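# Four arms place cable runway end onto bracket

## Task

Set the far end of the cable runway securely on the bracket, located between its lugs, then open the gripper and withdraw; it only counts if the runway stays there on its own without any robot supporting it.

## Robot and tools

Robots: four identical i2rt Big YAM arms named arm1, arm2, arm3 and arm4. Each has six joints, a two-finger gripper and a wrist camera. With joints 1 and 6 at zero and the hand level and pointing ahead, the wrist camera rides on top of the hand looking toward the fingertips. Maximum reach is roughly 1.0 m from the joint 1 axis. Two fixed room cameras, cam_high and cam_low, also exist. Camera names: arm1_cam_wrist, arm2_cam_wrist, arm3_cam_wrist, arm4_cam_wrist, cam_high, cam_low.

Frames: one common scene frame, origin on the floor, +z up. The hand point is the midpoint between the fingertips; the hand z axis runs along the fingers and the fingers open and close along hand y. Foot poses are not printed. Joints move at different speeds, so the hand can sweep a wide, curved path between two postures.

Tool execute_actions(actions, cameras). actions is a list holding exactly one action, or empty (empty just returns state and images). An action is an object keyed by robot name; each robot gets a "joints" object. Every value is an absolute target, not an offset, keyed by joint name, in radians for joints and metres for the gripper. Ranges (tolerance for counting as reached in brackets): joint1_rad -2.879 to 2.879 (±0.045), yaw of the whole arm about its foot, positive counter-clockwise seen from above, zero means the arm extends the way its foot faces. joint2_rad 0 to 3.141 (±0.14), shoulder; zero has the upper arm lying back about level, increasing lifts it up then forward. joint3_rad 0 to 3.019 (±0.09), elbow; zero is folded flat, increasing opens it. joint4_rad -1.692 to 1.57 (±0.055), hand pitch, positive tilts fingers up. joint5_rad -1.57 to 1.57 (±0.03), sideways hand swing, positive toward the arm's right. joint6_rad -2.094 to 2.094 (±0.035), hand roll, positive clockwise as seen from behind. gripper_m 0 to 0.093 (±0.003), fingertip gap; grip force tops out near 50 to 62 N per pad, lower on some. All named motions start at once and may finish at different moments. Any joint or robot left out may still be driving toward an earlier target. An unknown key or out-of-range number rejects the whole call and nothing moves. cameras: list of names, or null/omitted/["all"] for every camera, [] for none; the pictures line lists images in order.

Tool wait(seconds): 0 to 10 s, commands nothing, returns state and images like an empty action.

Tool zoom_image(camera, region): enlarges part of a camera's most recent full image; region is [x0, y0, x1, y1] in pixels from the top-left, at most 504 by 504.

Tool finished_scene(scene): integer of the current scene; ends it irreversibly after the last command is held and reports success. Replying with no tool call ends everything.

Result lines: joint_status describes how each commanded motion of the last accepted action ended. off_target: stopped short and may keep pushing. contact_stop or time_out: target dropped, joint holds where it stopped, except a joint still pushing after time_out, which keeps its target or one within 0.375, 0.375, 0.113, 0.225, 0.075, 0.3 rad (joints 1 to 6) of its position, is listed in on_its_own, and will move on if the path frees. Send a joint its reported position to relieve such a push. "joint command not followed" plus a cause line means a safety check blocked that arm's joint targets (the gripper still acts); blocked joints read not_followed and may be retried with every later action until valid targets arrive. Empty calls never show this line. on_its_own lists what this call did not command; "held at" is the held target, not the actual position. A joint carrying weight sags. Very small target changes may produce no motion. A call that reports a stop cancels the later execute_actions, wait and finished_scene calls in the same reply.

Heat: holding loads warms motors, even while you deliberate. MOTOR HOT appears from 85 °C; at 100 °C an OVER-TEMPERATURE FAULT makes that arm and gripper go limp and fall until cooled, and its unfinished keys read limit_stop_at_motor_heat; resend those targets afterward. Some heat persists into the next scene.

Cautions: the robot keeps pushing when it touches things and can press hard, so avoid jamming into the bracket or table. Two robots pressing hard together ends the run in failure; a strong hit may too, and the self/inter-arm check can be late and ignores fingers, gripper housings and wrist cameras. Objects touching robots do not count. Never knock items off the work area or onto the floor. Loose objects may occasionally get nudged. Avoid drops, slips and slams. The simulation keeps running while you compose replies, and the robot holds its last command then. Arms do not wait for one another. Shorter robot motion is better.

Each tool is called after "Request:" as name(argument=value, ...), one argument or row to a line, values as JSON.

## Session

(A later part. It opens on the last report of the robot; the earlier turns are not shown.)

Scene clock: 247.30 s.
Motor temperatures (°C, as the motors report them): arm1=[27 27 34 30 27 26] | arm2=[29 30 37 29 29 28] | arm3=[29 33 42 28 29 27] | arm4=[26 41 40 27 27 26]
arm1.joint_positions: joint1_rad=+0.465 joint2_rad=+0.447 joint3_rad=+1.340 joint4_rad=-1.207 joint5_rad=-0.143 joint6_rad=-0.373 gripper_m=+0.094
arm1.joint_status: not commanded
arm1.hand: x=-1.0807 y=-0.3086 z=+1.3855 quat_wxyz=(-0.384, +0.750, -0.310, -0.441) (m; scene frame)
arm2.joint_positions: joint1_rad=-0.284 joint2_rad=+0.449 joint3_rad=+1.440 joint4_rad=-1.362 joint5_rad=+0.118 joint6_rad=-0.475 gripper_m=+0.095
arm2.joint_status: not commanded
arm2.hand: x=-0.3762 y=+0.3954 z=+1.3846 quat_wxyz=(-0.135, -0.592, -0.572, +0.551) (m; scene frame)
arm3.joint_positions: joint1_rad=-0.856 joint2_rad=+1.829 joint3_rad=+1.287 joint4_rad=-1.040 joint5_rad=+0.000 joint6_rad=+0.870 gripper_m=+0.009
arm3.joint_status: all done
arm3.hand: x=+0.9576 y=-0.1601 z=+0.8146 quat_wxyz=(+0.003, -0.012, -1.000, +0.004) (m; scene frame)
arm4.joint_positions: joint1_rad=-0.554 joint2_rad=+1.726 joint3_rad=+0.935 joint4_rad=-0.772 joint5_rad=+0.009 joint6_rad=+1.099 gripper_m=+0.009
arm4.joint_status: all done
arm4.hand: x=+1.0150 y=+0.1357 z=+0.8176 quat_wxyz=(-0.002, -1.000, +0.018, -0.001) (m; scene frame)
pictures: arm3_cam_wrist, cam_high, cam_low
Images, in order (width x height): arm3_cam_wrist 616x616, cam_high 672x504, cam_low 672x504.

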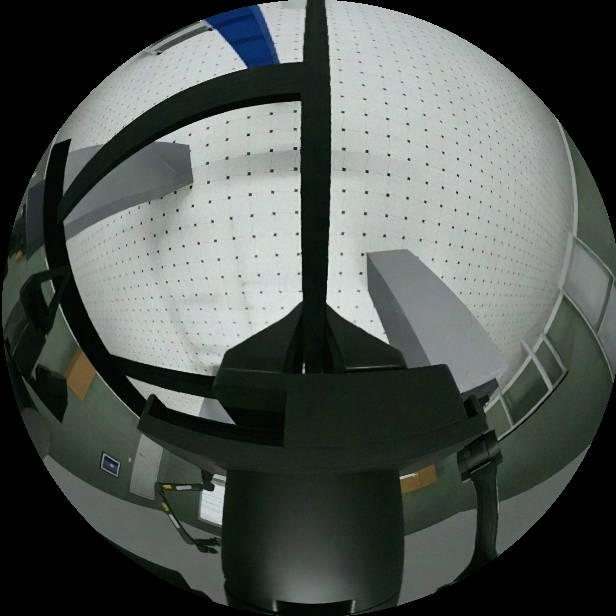

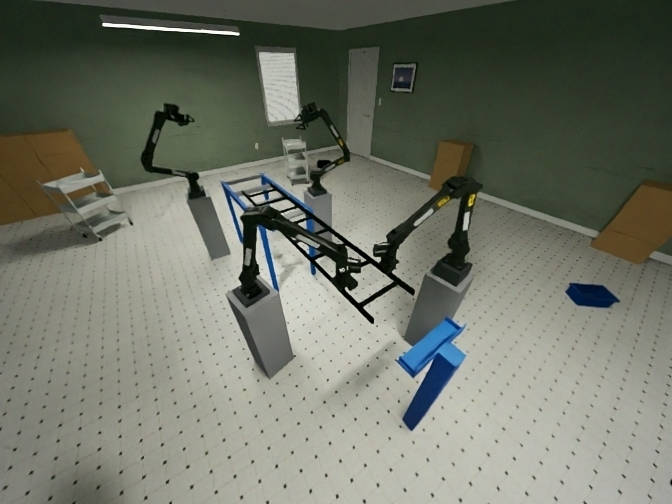

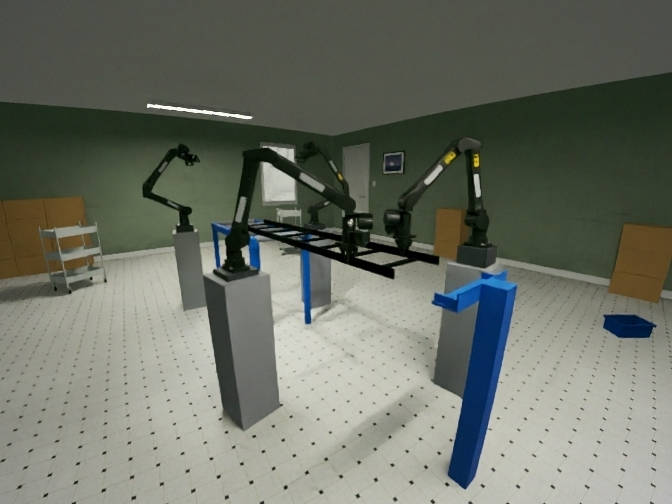

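Request:
execute_actions(
  actions=[
    {"arm3":{"joints":{"joint1_rad":-1.058,"joint2_rad":1.96,"joint3_rad":1.735,"joint4_rad":-1.20,"joint6_rad":0.672}},"arm4":{"joints":{"joint1_rad":-0.175,"joint2_rad":1.515,"joint3_rad":0.87,"joint4_rad":-0.775,"joint6_rad":1.495}}},
  ],
  cameras=["cam_high","cam_low","arm3_cam_wrist"],
)

Request:
zoom_image(
  camera="cam_high",
  region=[360, 280, 480, 400],
)

Request:
zoom_image(
  camera="cam_low",
  region=[390, 240, 530, 330],
)

Scene clock: 268.73 s.
Motor temperatures (°C, as the motors report them): arm1=[27 27 34 30 27 26] | arm2=[29 30 37 29 29 28] | arm3=[29 35 43 28 29 27] | arm4=[26 40 40 27 27 26]
arm1.joint_positions: joint1_rad=+0.465 joint2_rad=+0.447 joint3_rad=+1.340 joint4_rad=-1.207 joint5_rad=-0.143 joint6_rad=-0.373 gripper_m=+0.094
arm1.joint_status: not commanded
arm1.hand: x=-1.0807 y=-0.3086 z=+1.3855 quat_wxyz=(-0.384, +0.750, -0.310, -0.441) (m; scene frame)
arm2.joint_positions: joint1_rad=-0.284 joint2_rad=+0.449 joint3_rad=+1.440 joint4_rad=-1.362 joint5_rad=+0.118 joint6_rad=-0.475 gripper_m=+0.095
arm2.joint_status: not commanded
arm2.hand: x=-0.3762 y=+0.3954 z=+1.3846 quat_wxyz=(-0.135, -0.592, -0.572, +0.551) (m; scene frame)
arm3.joint_positions: joint1_rad=-1.052 joint2_rad=+2.045 joint3_rad=+1.670 joint4_rad=-1.180 joint5_rad=+0.002 joint6_rad=+0.677 gripper_m=+0.009
arm3.joint_status: all done
arm3.hand: x=+1.1099 y=-0.1692 z=+0.8296 quat_wxyz=(-0.008, -0.014, -1.000, -0.005) (m; scene frame)
arm4.joint_positions: joint1_rad=-0.180 joint2_rad=+1.617 joint3_rad=+0.824 joint4_rad=-0.764 joint5_rad=+0.007 joint6_rad=+1.478 gripper_m=+0.009
arm4.joint_status: all done
arm4.hand: x=+1.1678 y=+0.1252 z=+0.8305 quat_wxyz=(-0.007, -1.000, +0.021, -0.003) (m; scene frame)
pictures: arm3_cam_wrist, cam_high, cam_low
Images, in order (width x height): arm3_cam_wrist 616x616, cam_high 672x504, cam_low 672x504.

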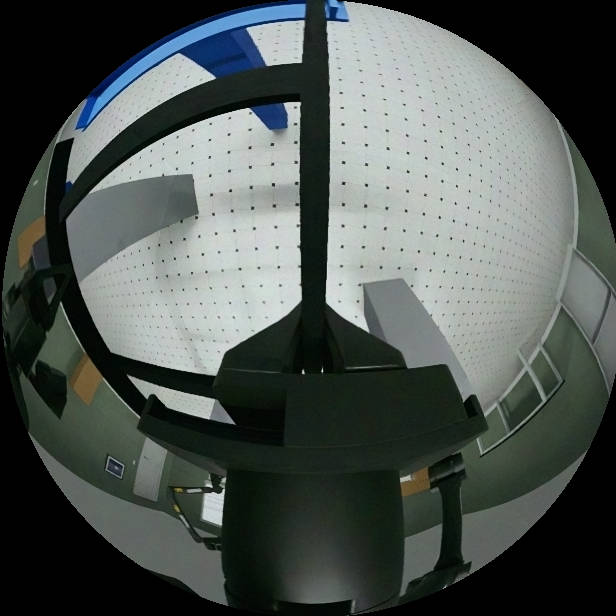

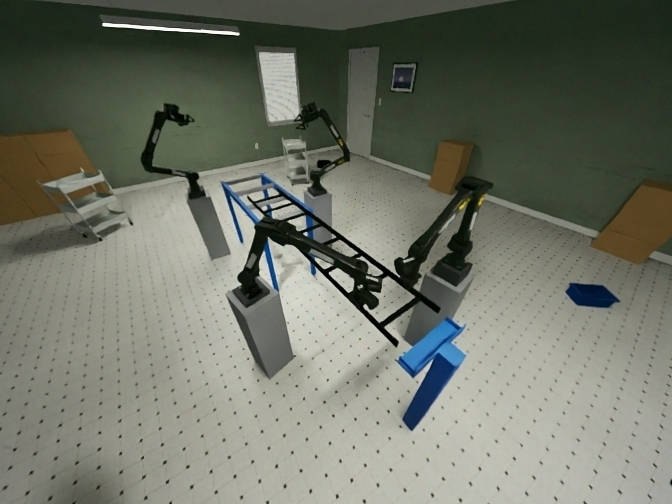

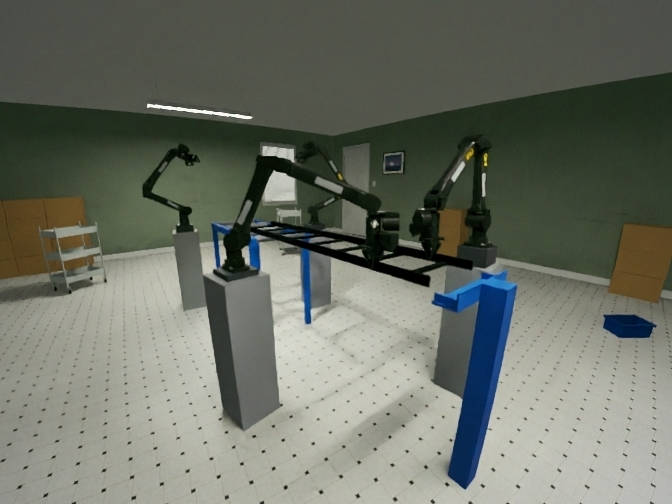

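Region (360, 280, 480, 400) of cam_high's 672x504 image, scaled by 4.200, with more detail than that image has.

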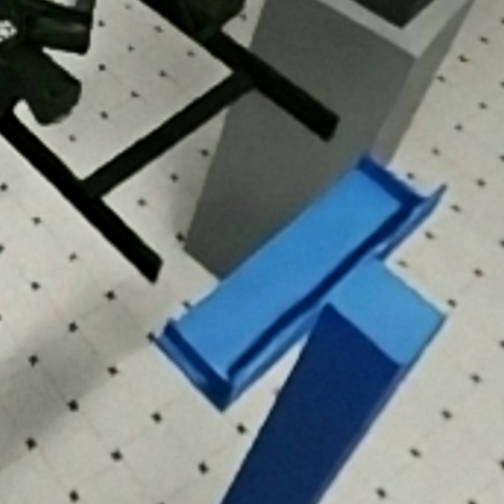

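Region (390, 240, 530, 330) of cam_low's 672x504 image, scaled by 3.600, with more detail than that image has; it fills the top 324 rows of this view, and the rest is white.

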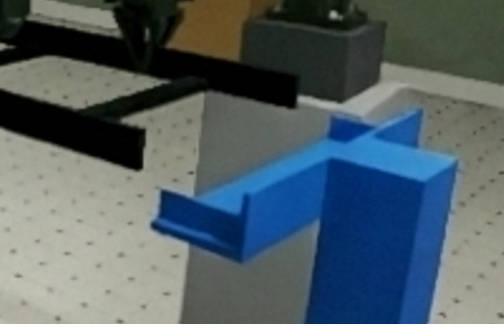

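Request:
zoom_image(
  camera="arm3_cam_wrist",
  region=[280, 0, 370, 50],
)

Request:
zoom_image(
  camera="arm3_cam_wrist",
  region=[40, 60, 160, 180],
)

Region (280, 0, 370, 50) of arm3_cam_wrist's 616x616 image, scaled by 5.600, with more detail than that image has.

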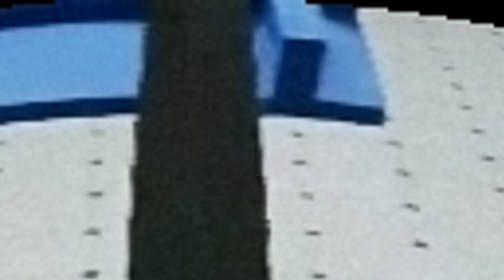

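Region (40, 60, 160, 180) of arm3_cam_wrist's 616x616 image, scaled by 4.200, with more detail than that image has.

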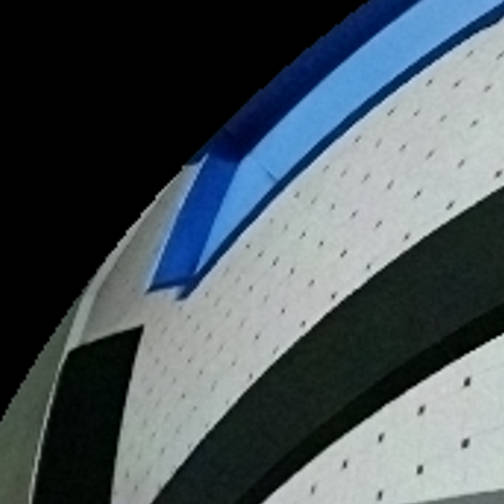

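Request:
execute_actions(
  actions=[
    {"arm3":{"joints":{"joint1_rad":-1.097,"joint2_rad":2.03,"joint3_rad":1.905,"joint4_rad":-1.295,"joint6_rad":0.63}},"arm4":{"joints":{"joint1_rad":-0.068,"joint2_rad":1.46,"joint3_rad":0.915,"joint4_rad":-0.858,"joint6_rad":1.60}}},
  ],
  cameras=["cam_high","cam_low","arm3_cam_wrist"],
)

Request:
zoom_image(
  camera="arm3_cam_wrist",
  region=[270, 0, 380, 70],
)

Request:
zoom_image(
  camera="cam_low",
  region=[390, 240, 530, 330],
)

Scene clock: 337.20 s.
Motor temperatures (°C, as the motors report them): arm1=[27 27 34 30 27 26] | arm2=[29 30 37 29 29 28] | arm3=[29 38 46 28 29 27] | arm4=[26 40 41 27 27 26]
arm1.joint_positions: joint1_rad=+0.465 joint2_rad=+0.447 joint3_rad=+1.340 joint4_rad=-1.207 joint5_rad=-0.143 joint6_rad=-0.373 gripper_m=+0.094
arm1.joint_status: not commanded
arm1.hand: x=-1.0807 y=-0.3086 z=+1.3855 quat_wxyz=(-0.384, +0.750, -0.310, -0.441) (m; scene frame)
arm2.joint_positions: joint1_rad=-0.284 joint2_rad=+0.449 joint3_rad=+1.440 joint4_rad=-1.362 joint5_rad=+0.118 joint6_rad=-0.475 gripper_m=+0.095
arm2.joint_status: not commanded
arm2.hand: x=-0.3762 y=+0.3954 z=+1.3846 quat_wxyz=(-0.135, -0.592, -0.572, +0.551) (m; scene frame)
arm3.joint_positions: joint1_rad=-1.087 joint2_rad=+2.102 joint3_rad=+1.819 joint4_rad=-1.258 joint5_rad=+0.000 joint6_rad=+0.642 gripper_m=+0.009
arm3.joint_status: all done
arm3.hand: x=+1.1483 y=-0.1681 z=+0.8489 quat_wxyz=(-0.013, -0.014, -1.000, -0.010) (m; scene frame)
arm4.joint_positions: joint1_rad=-0.077 joint2_rad=+1.561 joint3_rad=+0.825 joint4_rad=-0.820 joint5_rad=+0.009 joint6_rad=+1.579 gripper_m=+0.009
arm4.joint_status: all done
arm4.hand: x=+1.2062 y=+0.1277 z=+0.8511 quat_wxyz=(-0.008, -1.000, +0.020, -0.003) (m; scene frame)
pictures: arm3_cam_wrist, cam_high, cam_low
Images, in order (width x height): arm3_cam_wrist 616x616, cam_high 672x504, cam_low 672x504.

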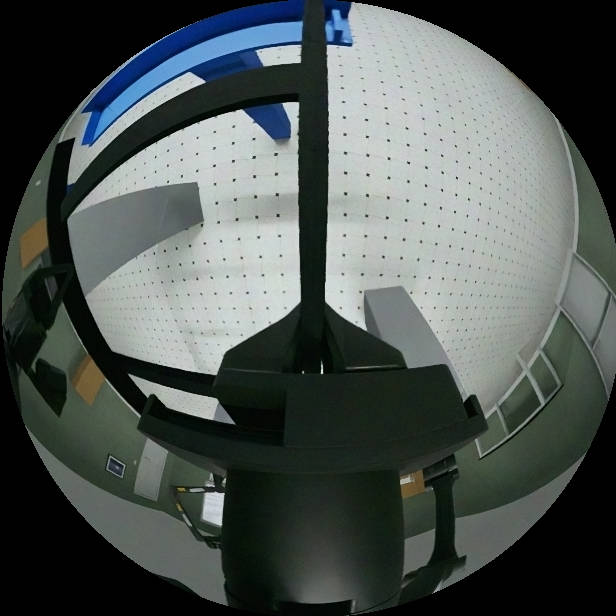

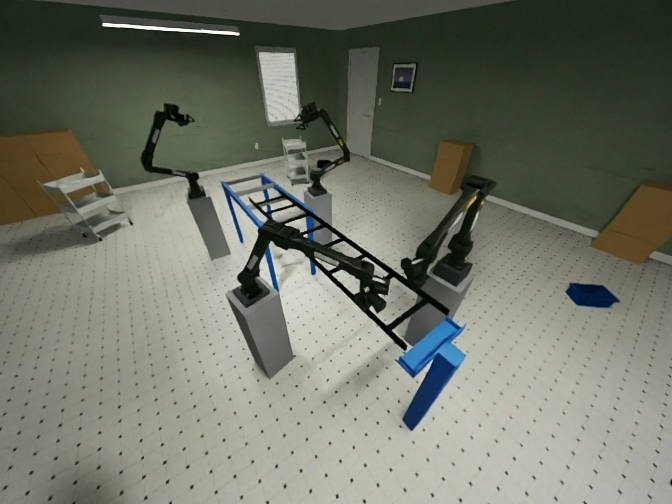

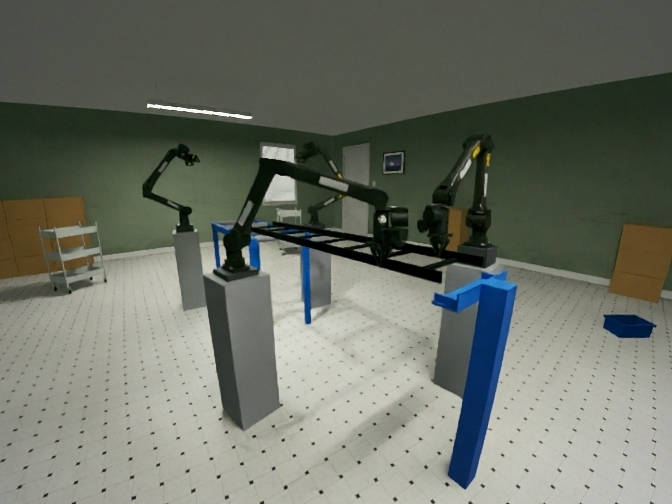

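Region (270, 0, 380, 70) of arm3_cam_wrist's 616x616 image, scaled by 4.582, with more detail than that image has; it fills the top 321 rows of this view, and the rest is white.

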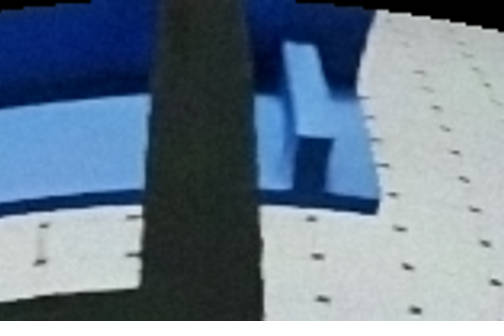

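Region (390, 240, 530, 330) of cam_low's 672x504 image, scaled by 3.600, with more detail than that image has; it fills the top 324 rows of this view, and the rest is white.

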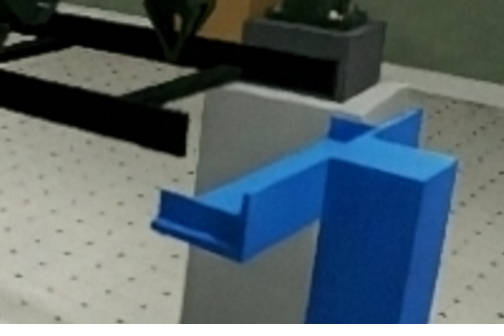

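Request:
execute_actions(
  actions=[
    {"arm3":{"joints":{"joint1_rad":-1.147,"joint2_rad":2.165,"joint3_rad":2.105,"joint4_rad":-1.352,"joint6_rad":0.58}},"arm4":{"joints":{"joint1_rad":0.075,"joint2_rad":1.555,"joint4_rad":-0.785,"joint6_rad":1.74}}},
  ],
  cameras=["cam_high","cam_low","arm3_cam_wrist"],
)

Request:
zoom_image(
  camera="arm3_cam_wrist",
  region=[260, 0, 390, 100],
)

Request:
zoom_image(
  camera="cam_low",
  region=[410, 245, 530, 325],
)

Request:
zoom_image(
  camera="cam_high",
  region=[380, 300, 480, 390],
)

Scene clock: 371.30 s.
Motor temperatures (°C, as the motors report them): arm1=[27 27 34 30 27 26] | arm2=[29 30 37 29 29 28] | arm3=[29 39 49 28 29 27] | arm4=[26 40 45 27 27 26]
arm1.joint_positions: joint1_rad=+0.465 joint2_rad=+0.447 joint3_rad=+1.340 joint4_rad=-1.207 joint5_rad=-0.143 joint6_rad=-0.373 gripper_m=+0.094
arm1.joint_status: not commanded
arm1.hand: x=-1.0807 y=-0.3086 z=+1.3855 quat_wxyz=(-0.384, +0.750, -0.310, -0.441) (m; scene frame)
arm2.joint_positions: joint1_rad=-0.284 joint2_rad=+0.449 joint3_rad=+1.440 joint4_rad=-1.362 joint5_rad=+0.118 joint6_rad=-0.475 gripper_m=+0.095
arm2.joint_status: not commanded
arm2.hand: x=-0.3762 y=+0.3954 z=+1.3846 quat_wxyz=(-0.135, -0.592, -0.572, +0.551) (m; scene frame)
arm3.joint_positions: joint1_rad=-1.138 joint2_rad=+2.252 joint3_rad=+2.024 joint4_rad=-1.326 joint5_rad=-0.004 joint6_rad=+0.593 gripper_m=+0.009
arm3.joint_status: all done
arm3.hand: x=+1.2026 y=-0.1720 z=+0.8286 quat_wxyz=(-0.007, -0.015, -1.000, -0.007) (m; scene frame)
arm4.joint_positions: joint1_rad=+0.070 joint2_rad=+1.628 joint3_rad=+0.829 joint4_rad=-0.764 joint5_rad=+0.014 joint6_rad=+1.726 gripper_m=+0.009
arm4.joint_status: all done
arm4.hand: x=+1.2613 y=+0.1228 z=+0.8295 quat_wxyz=(-0.005, -1.000, +0.019, -0.001) (m; scene frame)
pictures: arm3_cam_wrist, cam_high, cam_low
Images, in order (width x height): arm3_cam_wrist 616x616, cam_high 672x504, cam_low 672x504.

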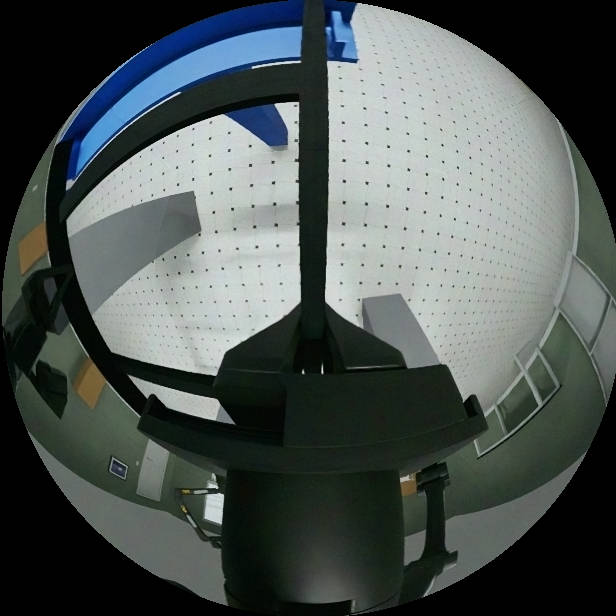

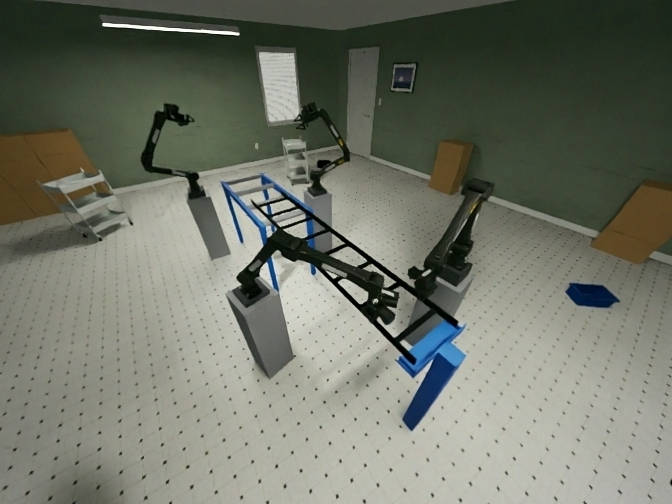

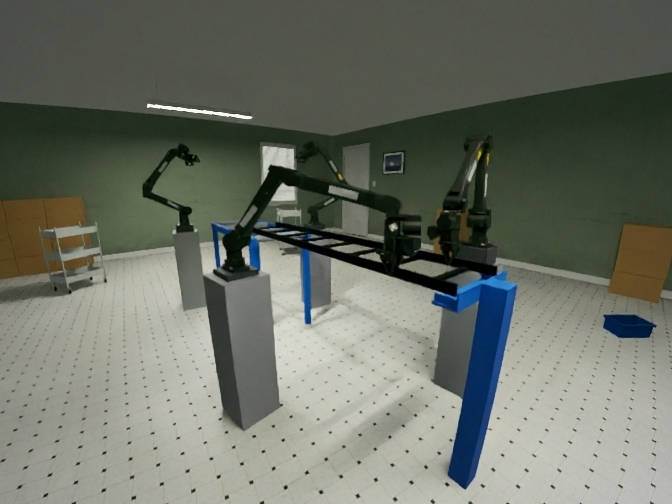

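Region (260, 0, 390, 100) of arm3_cam_wrist's 616x616 image, scaled by 3.877, with more detail than that image has; it fills the top 388 rows of this view, and the rest is white.

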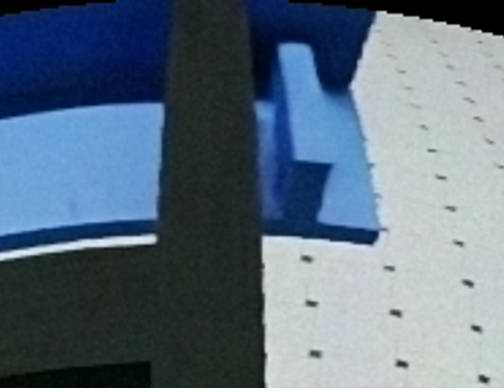

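Region (410, 245, 530, 325) of cam_low's 672x504 image, scaled by 4.200, with more detail than that image has.

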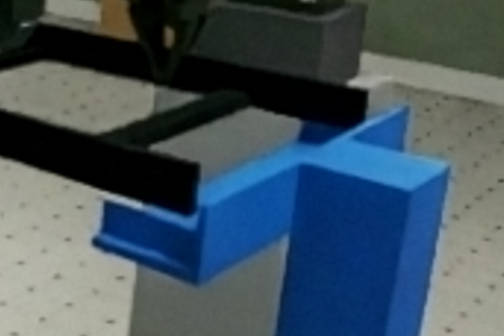

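Region (380, 300, 480, 390) of cam_high's 672x504 image, scaled by 5.040, with more detail than that image has; it fills the top 454 rows of this view, and the rest is white.

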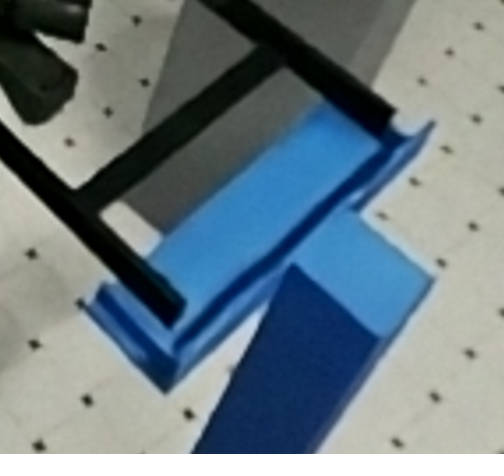

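Request:
zoom_image(
  camera="arm3_cam_wrist",
  region=[40, 100, 140, 200],
)

Request:
zoom_image(
  camera="cam_high",
  region=[430, 305, 475, 345],
)

Request:
zoom_image(
  camera="cam_low",
  region=[465, 255, 515, 290],
)

Region (40, 100, 140, 200) of arm3_cam_wrist's 616x616 image, scaled by 5.040, with more detail than that image has.

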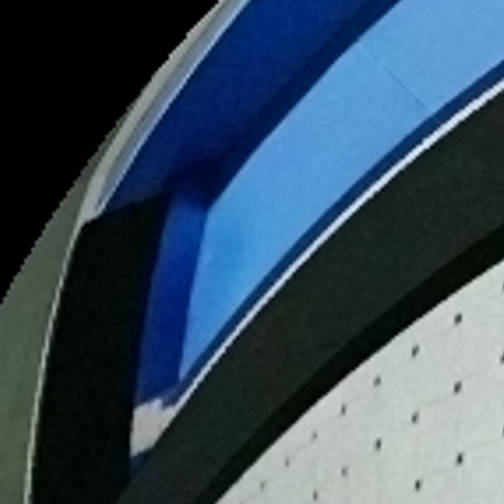

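Region (430, 305, 475, 345) of cam_high's 672x504 image, scaled by 11.200, with more detail than that image has.

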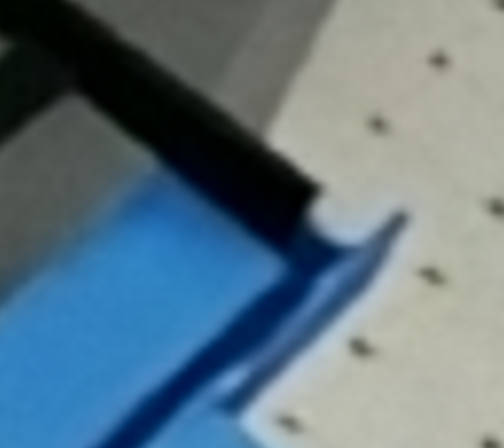

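Region (465, 255, 515, 290) of cam_low's 672x504 image, scaled by 10.080, with more detail than that image has; it fills the top 353 rows of this view, and the rest is white.

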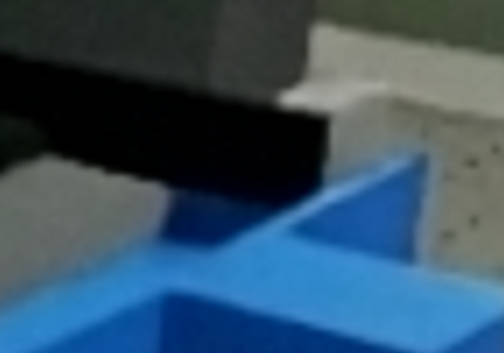

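Request:
execute_actions(
  actions=[
    {"arm3":{"joints":{"joint1_rad":-1.15,"joint2_rad":2.225,"joint3_rad":2.085,"joint4_rad":-1.305}},"arm4":{"joints":{"joint1_rad":0.09,"joint2_rad":1.615,"joint3_rad":0.865,"joint4_rad":-0.69,"joint6_rad":1.745}}},
  ],
  cameras=["cam_high","cam_low","arm3_cam_wrist"],
)

Request:
zoom_image(
  camera="arm3_cam_wrist",
  region=[260, 0, 390, 100],
)

Request:
zoom_image(
  camera="cam_low",
  region=[410, 245, 530, 325],
)

Request:
zoom_image(
  camera="cam_high",
  region=[380, 300, 480, 390],
)

Scene clock: 404.07 s.
Motor temperatures (°C, as the motors report them): arm1=[27 27 34 30 27 26] | arm2=[29 30 37 29 29 28] | arm3=[29 41 49 28 29 27] | arm4=[26 40 45 27 28 26]
arm1.joint_positions: joint1_rad=+0.465 joint2_rad=+0.447 joint3_rad=+1.340 joint4_rad=-1.207 joint5_rad=-0.143 joint6_rad=-0.373 gripper_m=+0.094
arm1.joint_status: not commanded
arm1.hand: x=-1.0807 y=-0.3086 z=+1.3855 quat_wxyz=(-0.384, +0.750, -0.310, -0.441) (m; scene frame)
arm2.joint_positions: joint1_rad=-0.284 joint2_rad=+0.449 joint3_rad=+1.440 joint4_rad=-1.362 joint5_rad=+0.118 joint6_rad=-0.475 gripper_m=+0.095
arm2.joint_status: not commanded
arm2.hand: x=-0.3762 y=+0.3954 z=+1.3846 quat_wxyz=(-0.135, -0.592, -0.572, +0.551) (m; scene frame)
arm3.joint_positions: joint1_rad=-1.140 joint2_rad=+2.285 joint3_rad=+2.024 joint4_rad=-1.312 joint5_rad=-0.004 joint6_rad=+0.593 gripper_m=+0.009
arm3.joint_status: all done
arm3.hand: x=+1.2037 y=-0.1728 z=+0.8070 quat_wxyz=(+0.001, -0.016, -1.000, -0.002) (m; scene frame)
arm4.joint_positions: joint1_rad=+0.075 joint2_rad=+1.682 joint3_rad=+0.818 joint4_rad=-0.704 joint5_rad=+0.018 joint6_rad=+1.728 gripper_m=+0.009
arm4.joint_status: all done
arm4.hand: x=+1.2627 y=+0.1222 z=+0.8076 quat_wxyz=(-0.003, -1.000, +0.019, +0.001) (m; scene frame)
pictures: arm3_cam_wrist, cam_high, cam_low
Images, in order (width x height): arm3_cam_wrist 616x616, cam_high 672x504, cam_low 672x504.

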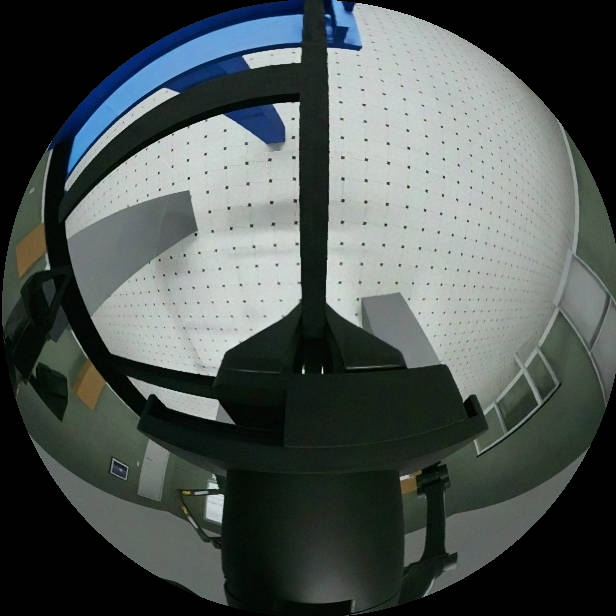

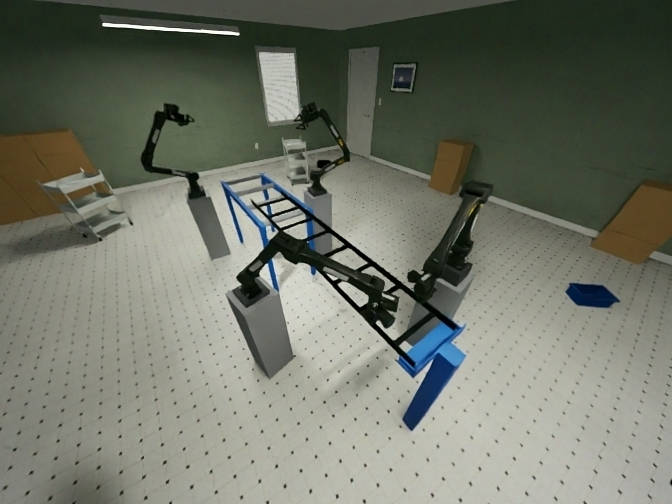

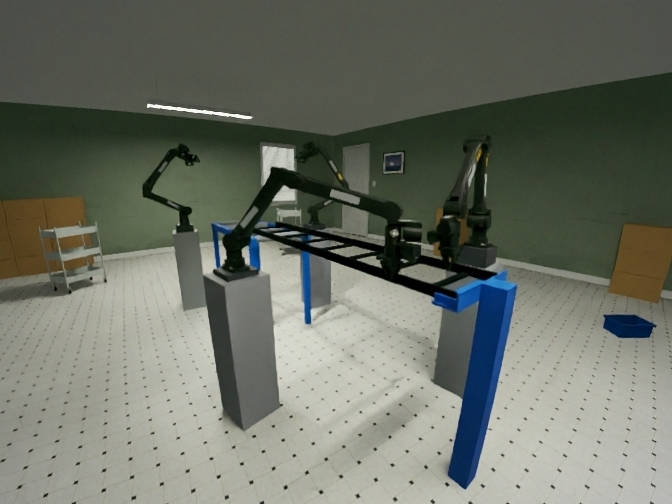

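Region (260, 0, 390, 100) of arm3_cam_wrist's 616x616 image, scaled by 3.877, with more detail than that image has; it fills the top 388 rows of this view, and the rest is white.

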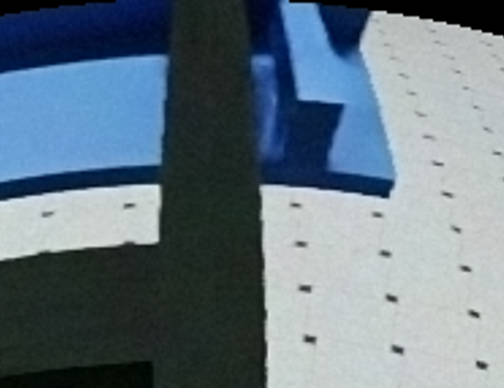

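Region (410, 245, 530, 325) of cam_low's 672x504 image, scaled by 4.200, with more detail than that image has.

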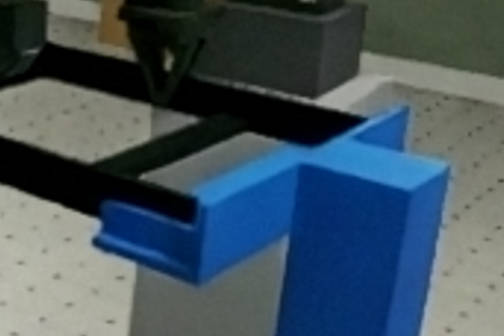

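Region (380, 300, 480, 390) of cam_high's 672x504 image, scaled by 5.040, with more detail than that image has; it fills the top 454 rows of this view, and the rest is white.

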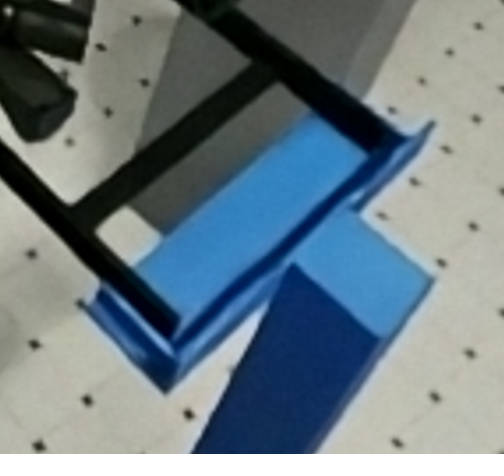

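Request:
execute_actions(
  actions=[
    {"arm3":{"joints":{"joint1_rad":-1.155,"joint2_rad":2.285,"joint3_rad":2.07,"joint4_rad":-1.285}},"arm4":{"joints":{"joint1_rad":0.105,"joint2_rad":1.675,"joint3_rad":0.845,"joint4_rad":-0.68}}},
  ],
  cameras=["cam_high","cam_low"],
)

Request:
zoom_image(
  camera="cam_high",
  region=[380, 300, 480, 390],
)

Request:
zoom_image(
  camera="cam_low",
  region=[410, 245, 530, 325],
)

Scene clock: 412.27 s.
Motor temperatures (°C, as the motors report them): arm1=[27 27 34 30 27 26] | arm2=[29 30 37 29 29 28] | arm3=[29 41 49 28 29 27] | arm4=[26 40 43 27 28 26]
arm1.joint_positions: joint1_rad=+0.465 joint2_rad=+0.447 joint3_rad=+1.340 joint4_rad=-1.207 joint5_rad=-0.143 joint6_rad=-0.373 gripper_m=+0.094
arm1.joint_status: not commanded
arm1.hand: x=-1.0807 y=-0.3086 z=+1.3855 quat_wxyz=(-0.384, +0.750, -0.310, -0.441) (m; scene frame)
arm2.joint_positions: joint1_rad=-0.284 joint2_rad=+0.449 joint3_rad=+1.440 joint4_rad=-1.362 joint5_rad=+0.118 joint6_rad=-0.475 gripper_m=+0.095
arm2.joint_status: not commanded
arm2.hand: x=-0.3762 y=+0.3954 z=+1.3846 quat_wxyz=(-0.135, -0.592, -0.572, +0.551) (m; scene frame)
arm3.joint_positions: joint1_rad=-1.142 joint2_rad=+2.291 joint3_rad=+2.024 joint4_rad=-1.304 joint5_rad=-0.005 joint6_rad=+0.592 gripper_m=+0.009
arm3.joint_status: all done
arm3.hand: x=+1.2056 y=-0.1729 z=+0.8031 quat_wxyz=(+0.000, -0.016, -1.000, -0.004) (m; scene frame)
arm4.joint_positions: joint1_rad=+0.083 joint2_rad=+1.689 joint3_rad=+0.814 joint4_rad=-0.696 joint5_rad=+0.021 joint6_rad=+1.734 gripper_m=+0.009
arm4.joint_status: all done
arm4.hand: x=+1.2651 y=+0.1235 z=+0.8042 quat_wxyz=(-0.003, -1.000, +0.017, +0.003) (m; scene frame)
pictures: cam_high, cam_low
Images, in order (width x height): cam_high 672x504, cam_low 672x504.

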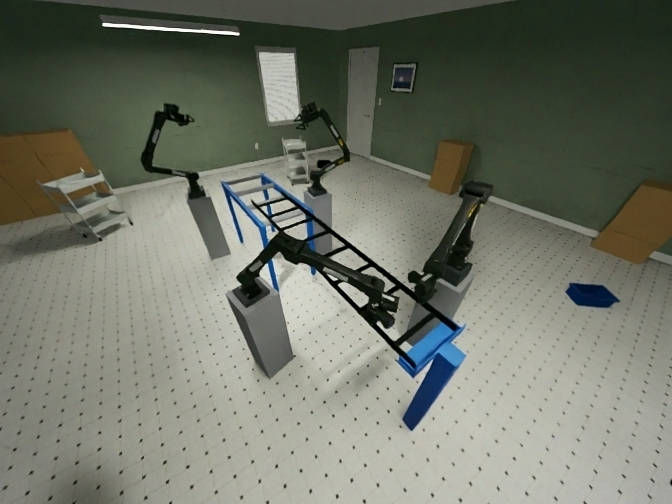

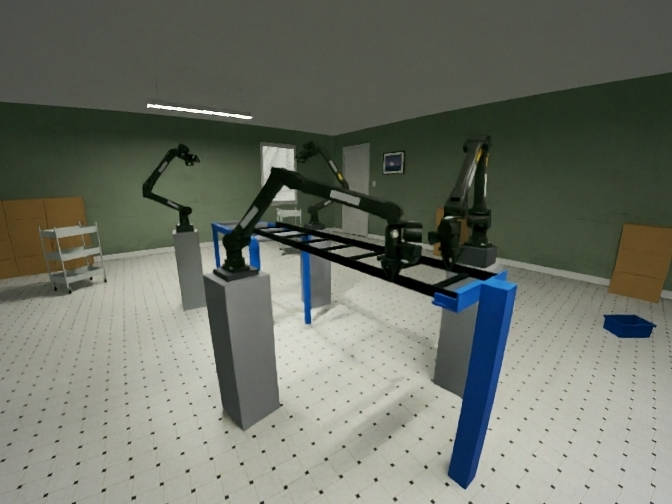

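Region (380, 300, 480, 390) of cam_high's 672x504 image, scaled by 5.040, with more detail than that image has; it fills the top 454 rows of this view, and the rest is white.

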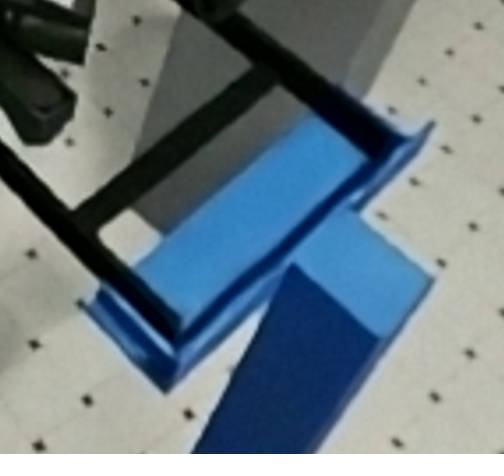

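Region (410, 245, 530, 325) of cam_low's 672x504 image, scaled by 4.200, with more detail than that image has.

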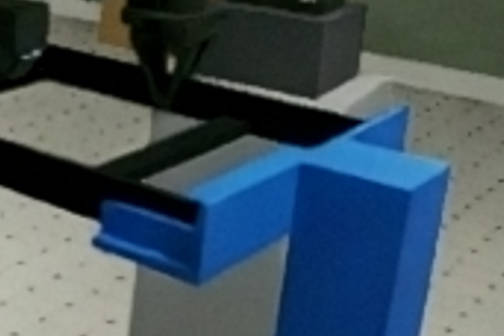

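Request:
execute_actions(
  actions=[
    {"arm3":{"joints":{"joint1_rad":-1.142,"joint3_rad":2.04,"joint4_rad":-1.304,"gripper_m":0.06}},"arm4":{"joints":{"joint1_rad":0.083,"joint3_rad":0.83,"joint4_rad":-0.696,"gripper_m":0.06}}},
  ],
  cameras=[],
)

Request:
execute_actions(
  actions=[
    {"arm3":{"joints":{"joint2_rad":1.75,"gripper_m":0.09}},"arm4":{"joints":{"joint2_rad":1.0,"joint4_rad":-0.9,"gripper_m":0.09}}},
  ],
  cameras=["cam_high","cam_low","arm3_cam_wrist","arm4_cam_wrist"],
)

Request:
zoom_image(
  camera="cam_high",
  region=[380, 300, 480, 390],
)

Scene clock: 421.60 s.
Motor temperatures (°C, as the motors report them): arm1=[27 27 34 30 27 26] | arm2=[29 30 37 29 29 28] | arm3=[29 40 48 28 29 27] | arm4=[26 39 42 27 28 26]
arm1.joint_positions: joint1_rad=+0.465 joint2_rad=+0.447 joint3_rad=+1.340 joint4_rad=-1.207 joint5_rad=-0.143 joint6_rad=-0.373 gripper_m=+0.094
arm1.joint_status: not commanded
arm1.hand: x=-1.0807 y=-0.3086 z=+1.3855 quat_wxyz=(-0.384, +0.750, -0.310, -0.441) (m; scene frame)
arm2.joint_positions: joint1_rad=-0.284 joint2_rad=+0.449 joint3_rad=+1.440 joint4_rad=-1.362 joint5_rad=+0.118 joint6_rad=-0.475 gripper_m=+0.095
arm2.joint_status: not commanded
arm2.hand: x=-0.3762 y=+0.3954 z=+1.3846 quat_wxyz=(-0.135, -0.592, -0.572, +0.551) (m; scene frame)
arm3.joint_positions: joint1_rad=-1.142 joint2_rad=+2.291 joint3_rad=+2.024 joint4_rad=-1.304 joint5_rad=-0.004 joint6_rad=+0.592 gripper_m=+0.060
arm3.joint_status: all done
arm3.hand: x=+1.2058 y=-0.1732 z=+0.8031 quat_wxyz=(-0.001, -0.016, -1.000, -0.003) (m; scene frame)
arm4.joint_positions: joint1_rad=+0.083 joint2_rad=+1.688 joint3_rad=+0.815 joint4_rad=-0.696 joint5_rad=+0.003 joint6_rad=+1.736 gripper_m=+0.060
arm4.joint_status: all done
arm4.hand: x=+1.2684 y=+0.1235 z=+0.8048 quat_wxyz=(-0.002, -1.000, +0.018, -0.006) (m; scene frame)
pictures: none
No camera images: the call's "cameras" was empty. Leave "cameras" out to get every camera's image.

Scene clock: 423.40 s.
Motor temperatures (°C, as the motors report them): arm1=[27 27 34 30 27 26] | arm2=[29 30 37 29 29 28] | arm3=[29 40 47 28 29 27] | arm4=[26 39 42 27 28 26]
arm1.joint_positions: joint1_rad=+0.465 joint2_rad=+0.447 joint3_rad=+1.340 joint4_rad=-1.207 joint5_rad=-0.143 joint6_rad=-0.373 gripper_m=+0.094
arm1.joint_status: not commanded
arm1.hand: x=-1.0807 y=-0.3086 z=+1.3855 quat_wxyz=(-0.384, +0.750, -0.310, -0.441) (m; scene frame)
arm2.joint_positions: joint1_rad=-0.284 joint2_rad=+0.449 joint3_rad=+1.440 joint4_rad=-1.362 joint5_rad=+0.118 joint6_rad=-0.475 gripper_m=+0.095
arm2.joint_status: not commanded
arm2.hand: x=-0.3762 y=+0.3954 z=+1.3846 quat_wxyz=(-0.135, -0.592, -0.572, +0.551) (m; scene frame)
arm3.joint_positions: joint1_rad=-1.142 joint2_rad=+1.756 joint3_rad=+2.028 joint4_rad=-1.304 joint5_rad=-0.003 joint6_rad=+0.592 gripper_m=+0.090
arm3.joint_status: all done
arm3.hand: x=+1.1722 y=-0.1944 z=+1.1604 quat_wxyz=(-0.224, -0.015, -0.963, -0.147) (m; scene frame)
arm4.joint_positions: joint1_rad=+0.083 joint2_rad=+0.999 joint3_rad=+0.815 joint4_rad=-0.883 joint5_rad=+0.002 joint6_rad=+1.736 gripper_m=+0.090
arm4.joint_status: all done
arm4.hand: x=+1.2635 y=+0.1352 z=+1.0448 quat_wxyz=(-0.247, -0.968, +0.020, -0.043) (m; scene frame)
pictures: arm3_cam_wrist, arm4_cam_wrist, cam_high, cam_low
Images, in order (width x height): arm3_cam_wrist 616x616, arm4_cam_wrist 616x616, cam_high 672x504, cam_low 672x504.

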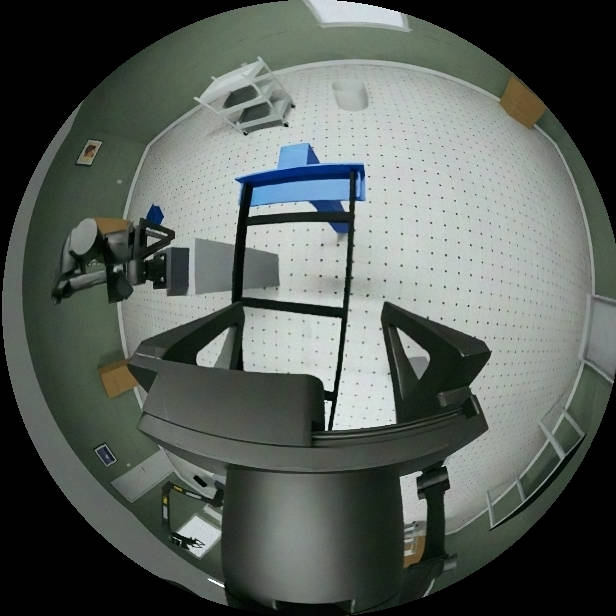

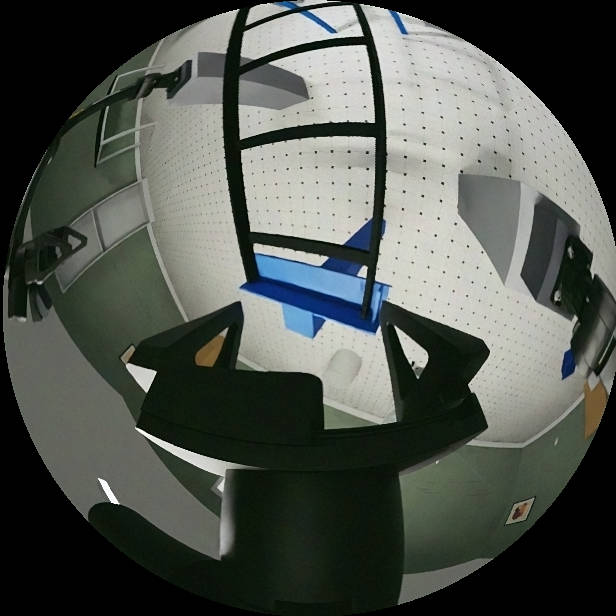

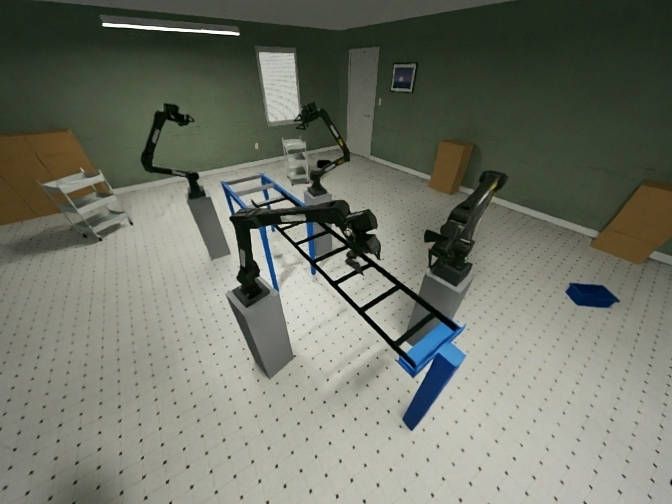

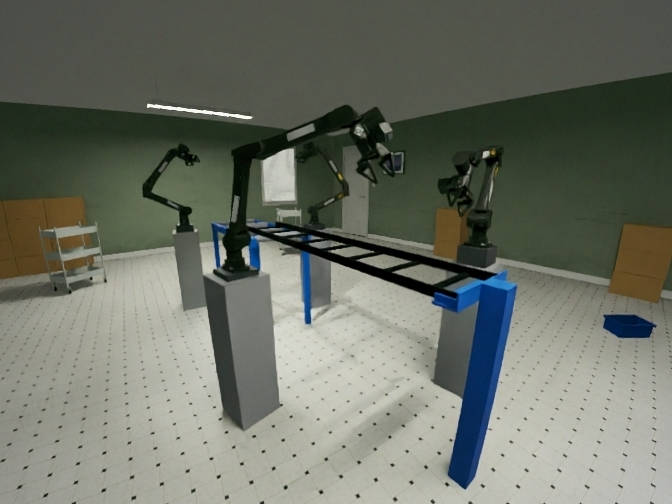

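Region (380, 300, 480, 390) of cam_high's 672x504 image, scaled by 5.040, with more detail than that image has; it fills the top 454 rows of this view, and the rest is white.

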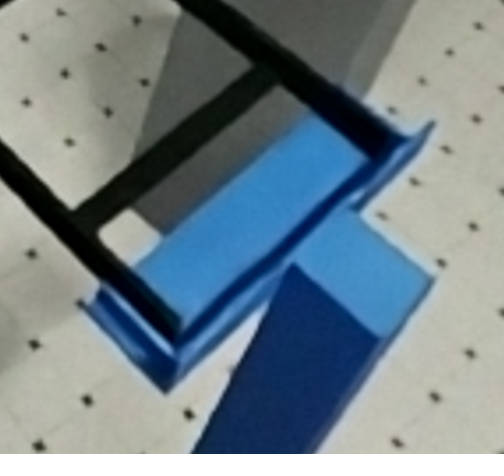

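Request:
zoom_image(
  camera="arm4_cam_wrist",
  region=[230, 230, 410, 345],
)

Request:
zoom_image(
  camera="arm3_cam_wrist",
  region=[225, 140, 385, 235],
)

Region (230, 230, 410, 345) of arm4_cam_wrist's 616x616 image, scaled by 2.800, with more detail than that image has; it fills the top 322 rows of this view, and the rest is white.

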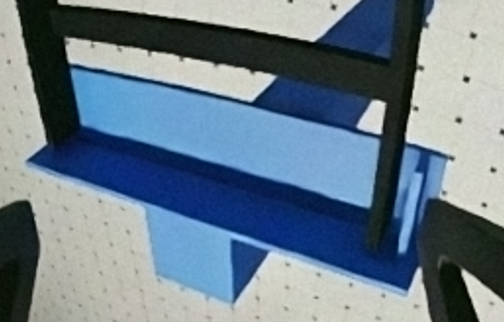

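Region (225, 140, 385, 235) of arm3_cam_wrist's 616x616 image, scaled by 3.150, with more detail than that image has; it fills the top 299 rows of this view, and the rest is white.

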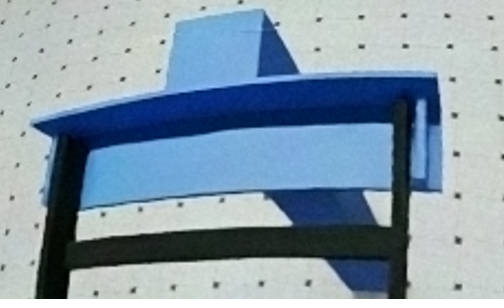

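Request:
execute_actions(
  actions=[
    {"arm4":{"joints":{"joint2_rad":0.8,"joint4_rad":-0.65}}},
  ],
  cameras=["cam_high"],
)

Scene clock: 430.00 s.
Motor temperatures (°C, as the motors report them): arm1=[27 27 34 30 27 26] | arm2=[29 30 37 29 29 28] | arm3=[29 39 47 28 29 27] | arm4=[26 39 42 27 28 26]
arm1.joint_positions: joint1_rad=+0.465 joint2_rad=+0.447 joint3_rad=+1.340 joint4_rad=-1.207 joint5_rad=-0.143 joint6_rad=-0.373 gripper_m=+0.094
arm1.joint_status: not commanded
arm1.hand: x=-1.0807 y=-0.3086 z=+1.3855 quat_wxyz=(-0.384, +0.750, -0.310, -0.441) (m; scene frame)
arm2.joint_positions: joint1_rad=-0.284 joint2_rad=+0.449 joint3_rad=+1.440 joint4_rad=-1.362 joint5_rad=+0.118 joint6_rad=-0.475 gripper_m=+0.095
arm2.joint_status: not commanded
arm2.hand: x=-0.3762 y=+0.3954 z=+1.3846 quat_wxyz=(-0.135, -0.592, -0.572, +0.551) (m; scene frame)
arm3.joint_positions: joint1_rad=-1.142 joint2_rad=+1.756 joint3_rad=+2.028 joint4_rad=-1.304 joint5_rad=-0.003 joint6_rad=+0.592 gripper_m=+0.090
arm3.joint_status: not commanded
arm3.hand: x=+1.1722 y=-0.1944 z=+1.1604 quat_wxyz=(-0.224, -0.015, -0.963, -0.147) (m; scene frame)
arm4.joint_positions: joint1_rad=+0.083 joint2_rad=+0.786 joint3_rad=+0.815 joint4_rad=-0.675 joint5_rad=+0.002 joint6_rad=+1.737 gripper_m=+0.090
arm4.joint_status: all done
arm4.hand: x=+1.2635 y=+0.1231 z=+1.1538 quat_wxyz=(-0.442, -0.894, +0.020, -0.071) (m; scene frame)
pictures: cam_high
Images, in order (width x height): cam_high 672x504.

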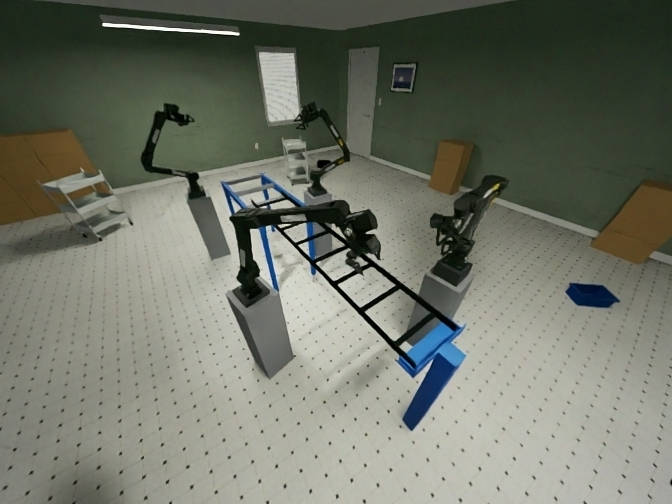

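Request:
finished_scene(
  scene=2,
)

The scene is finished: the task was done.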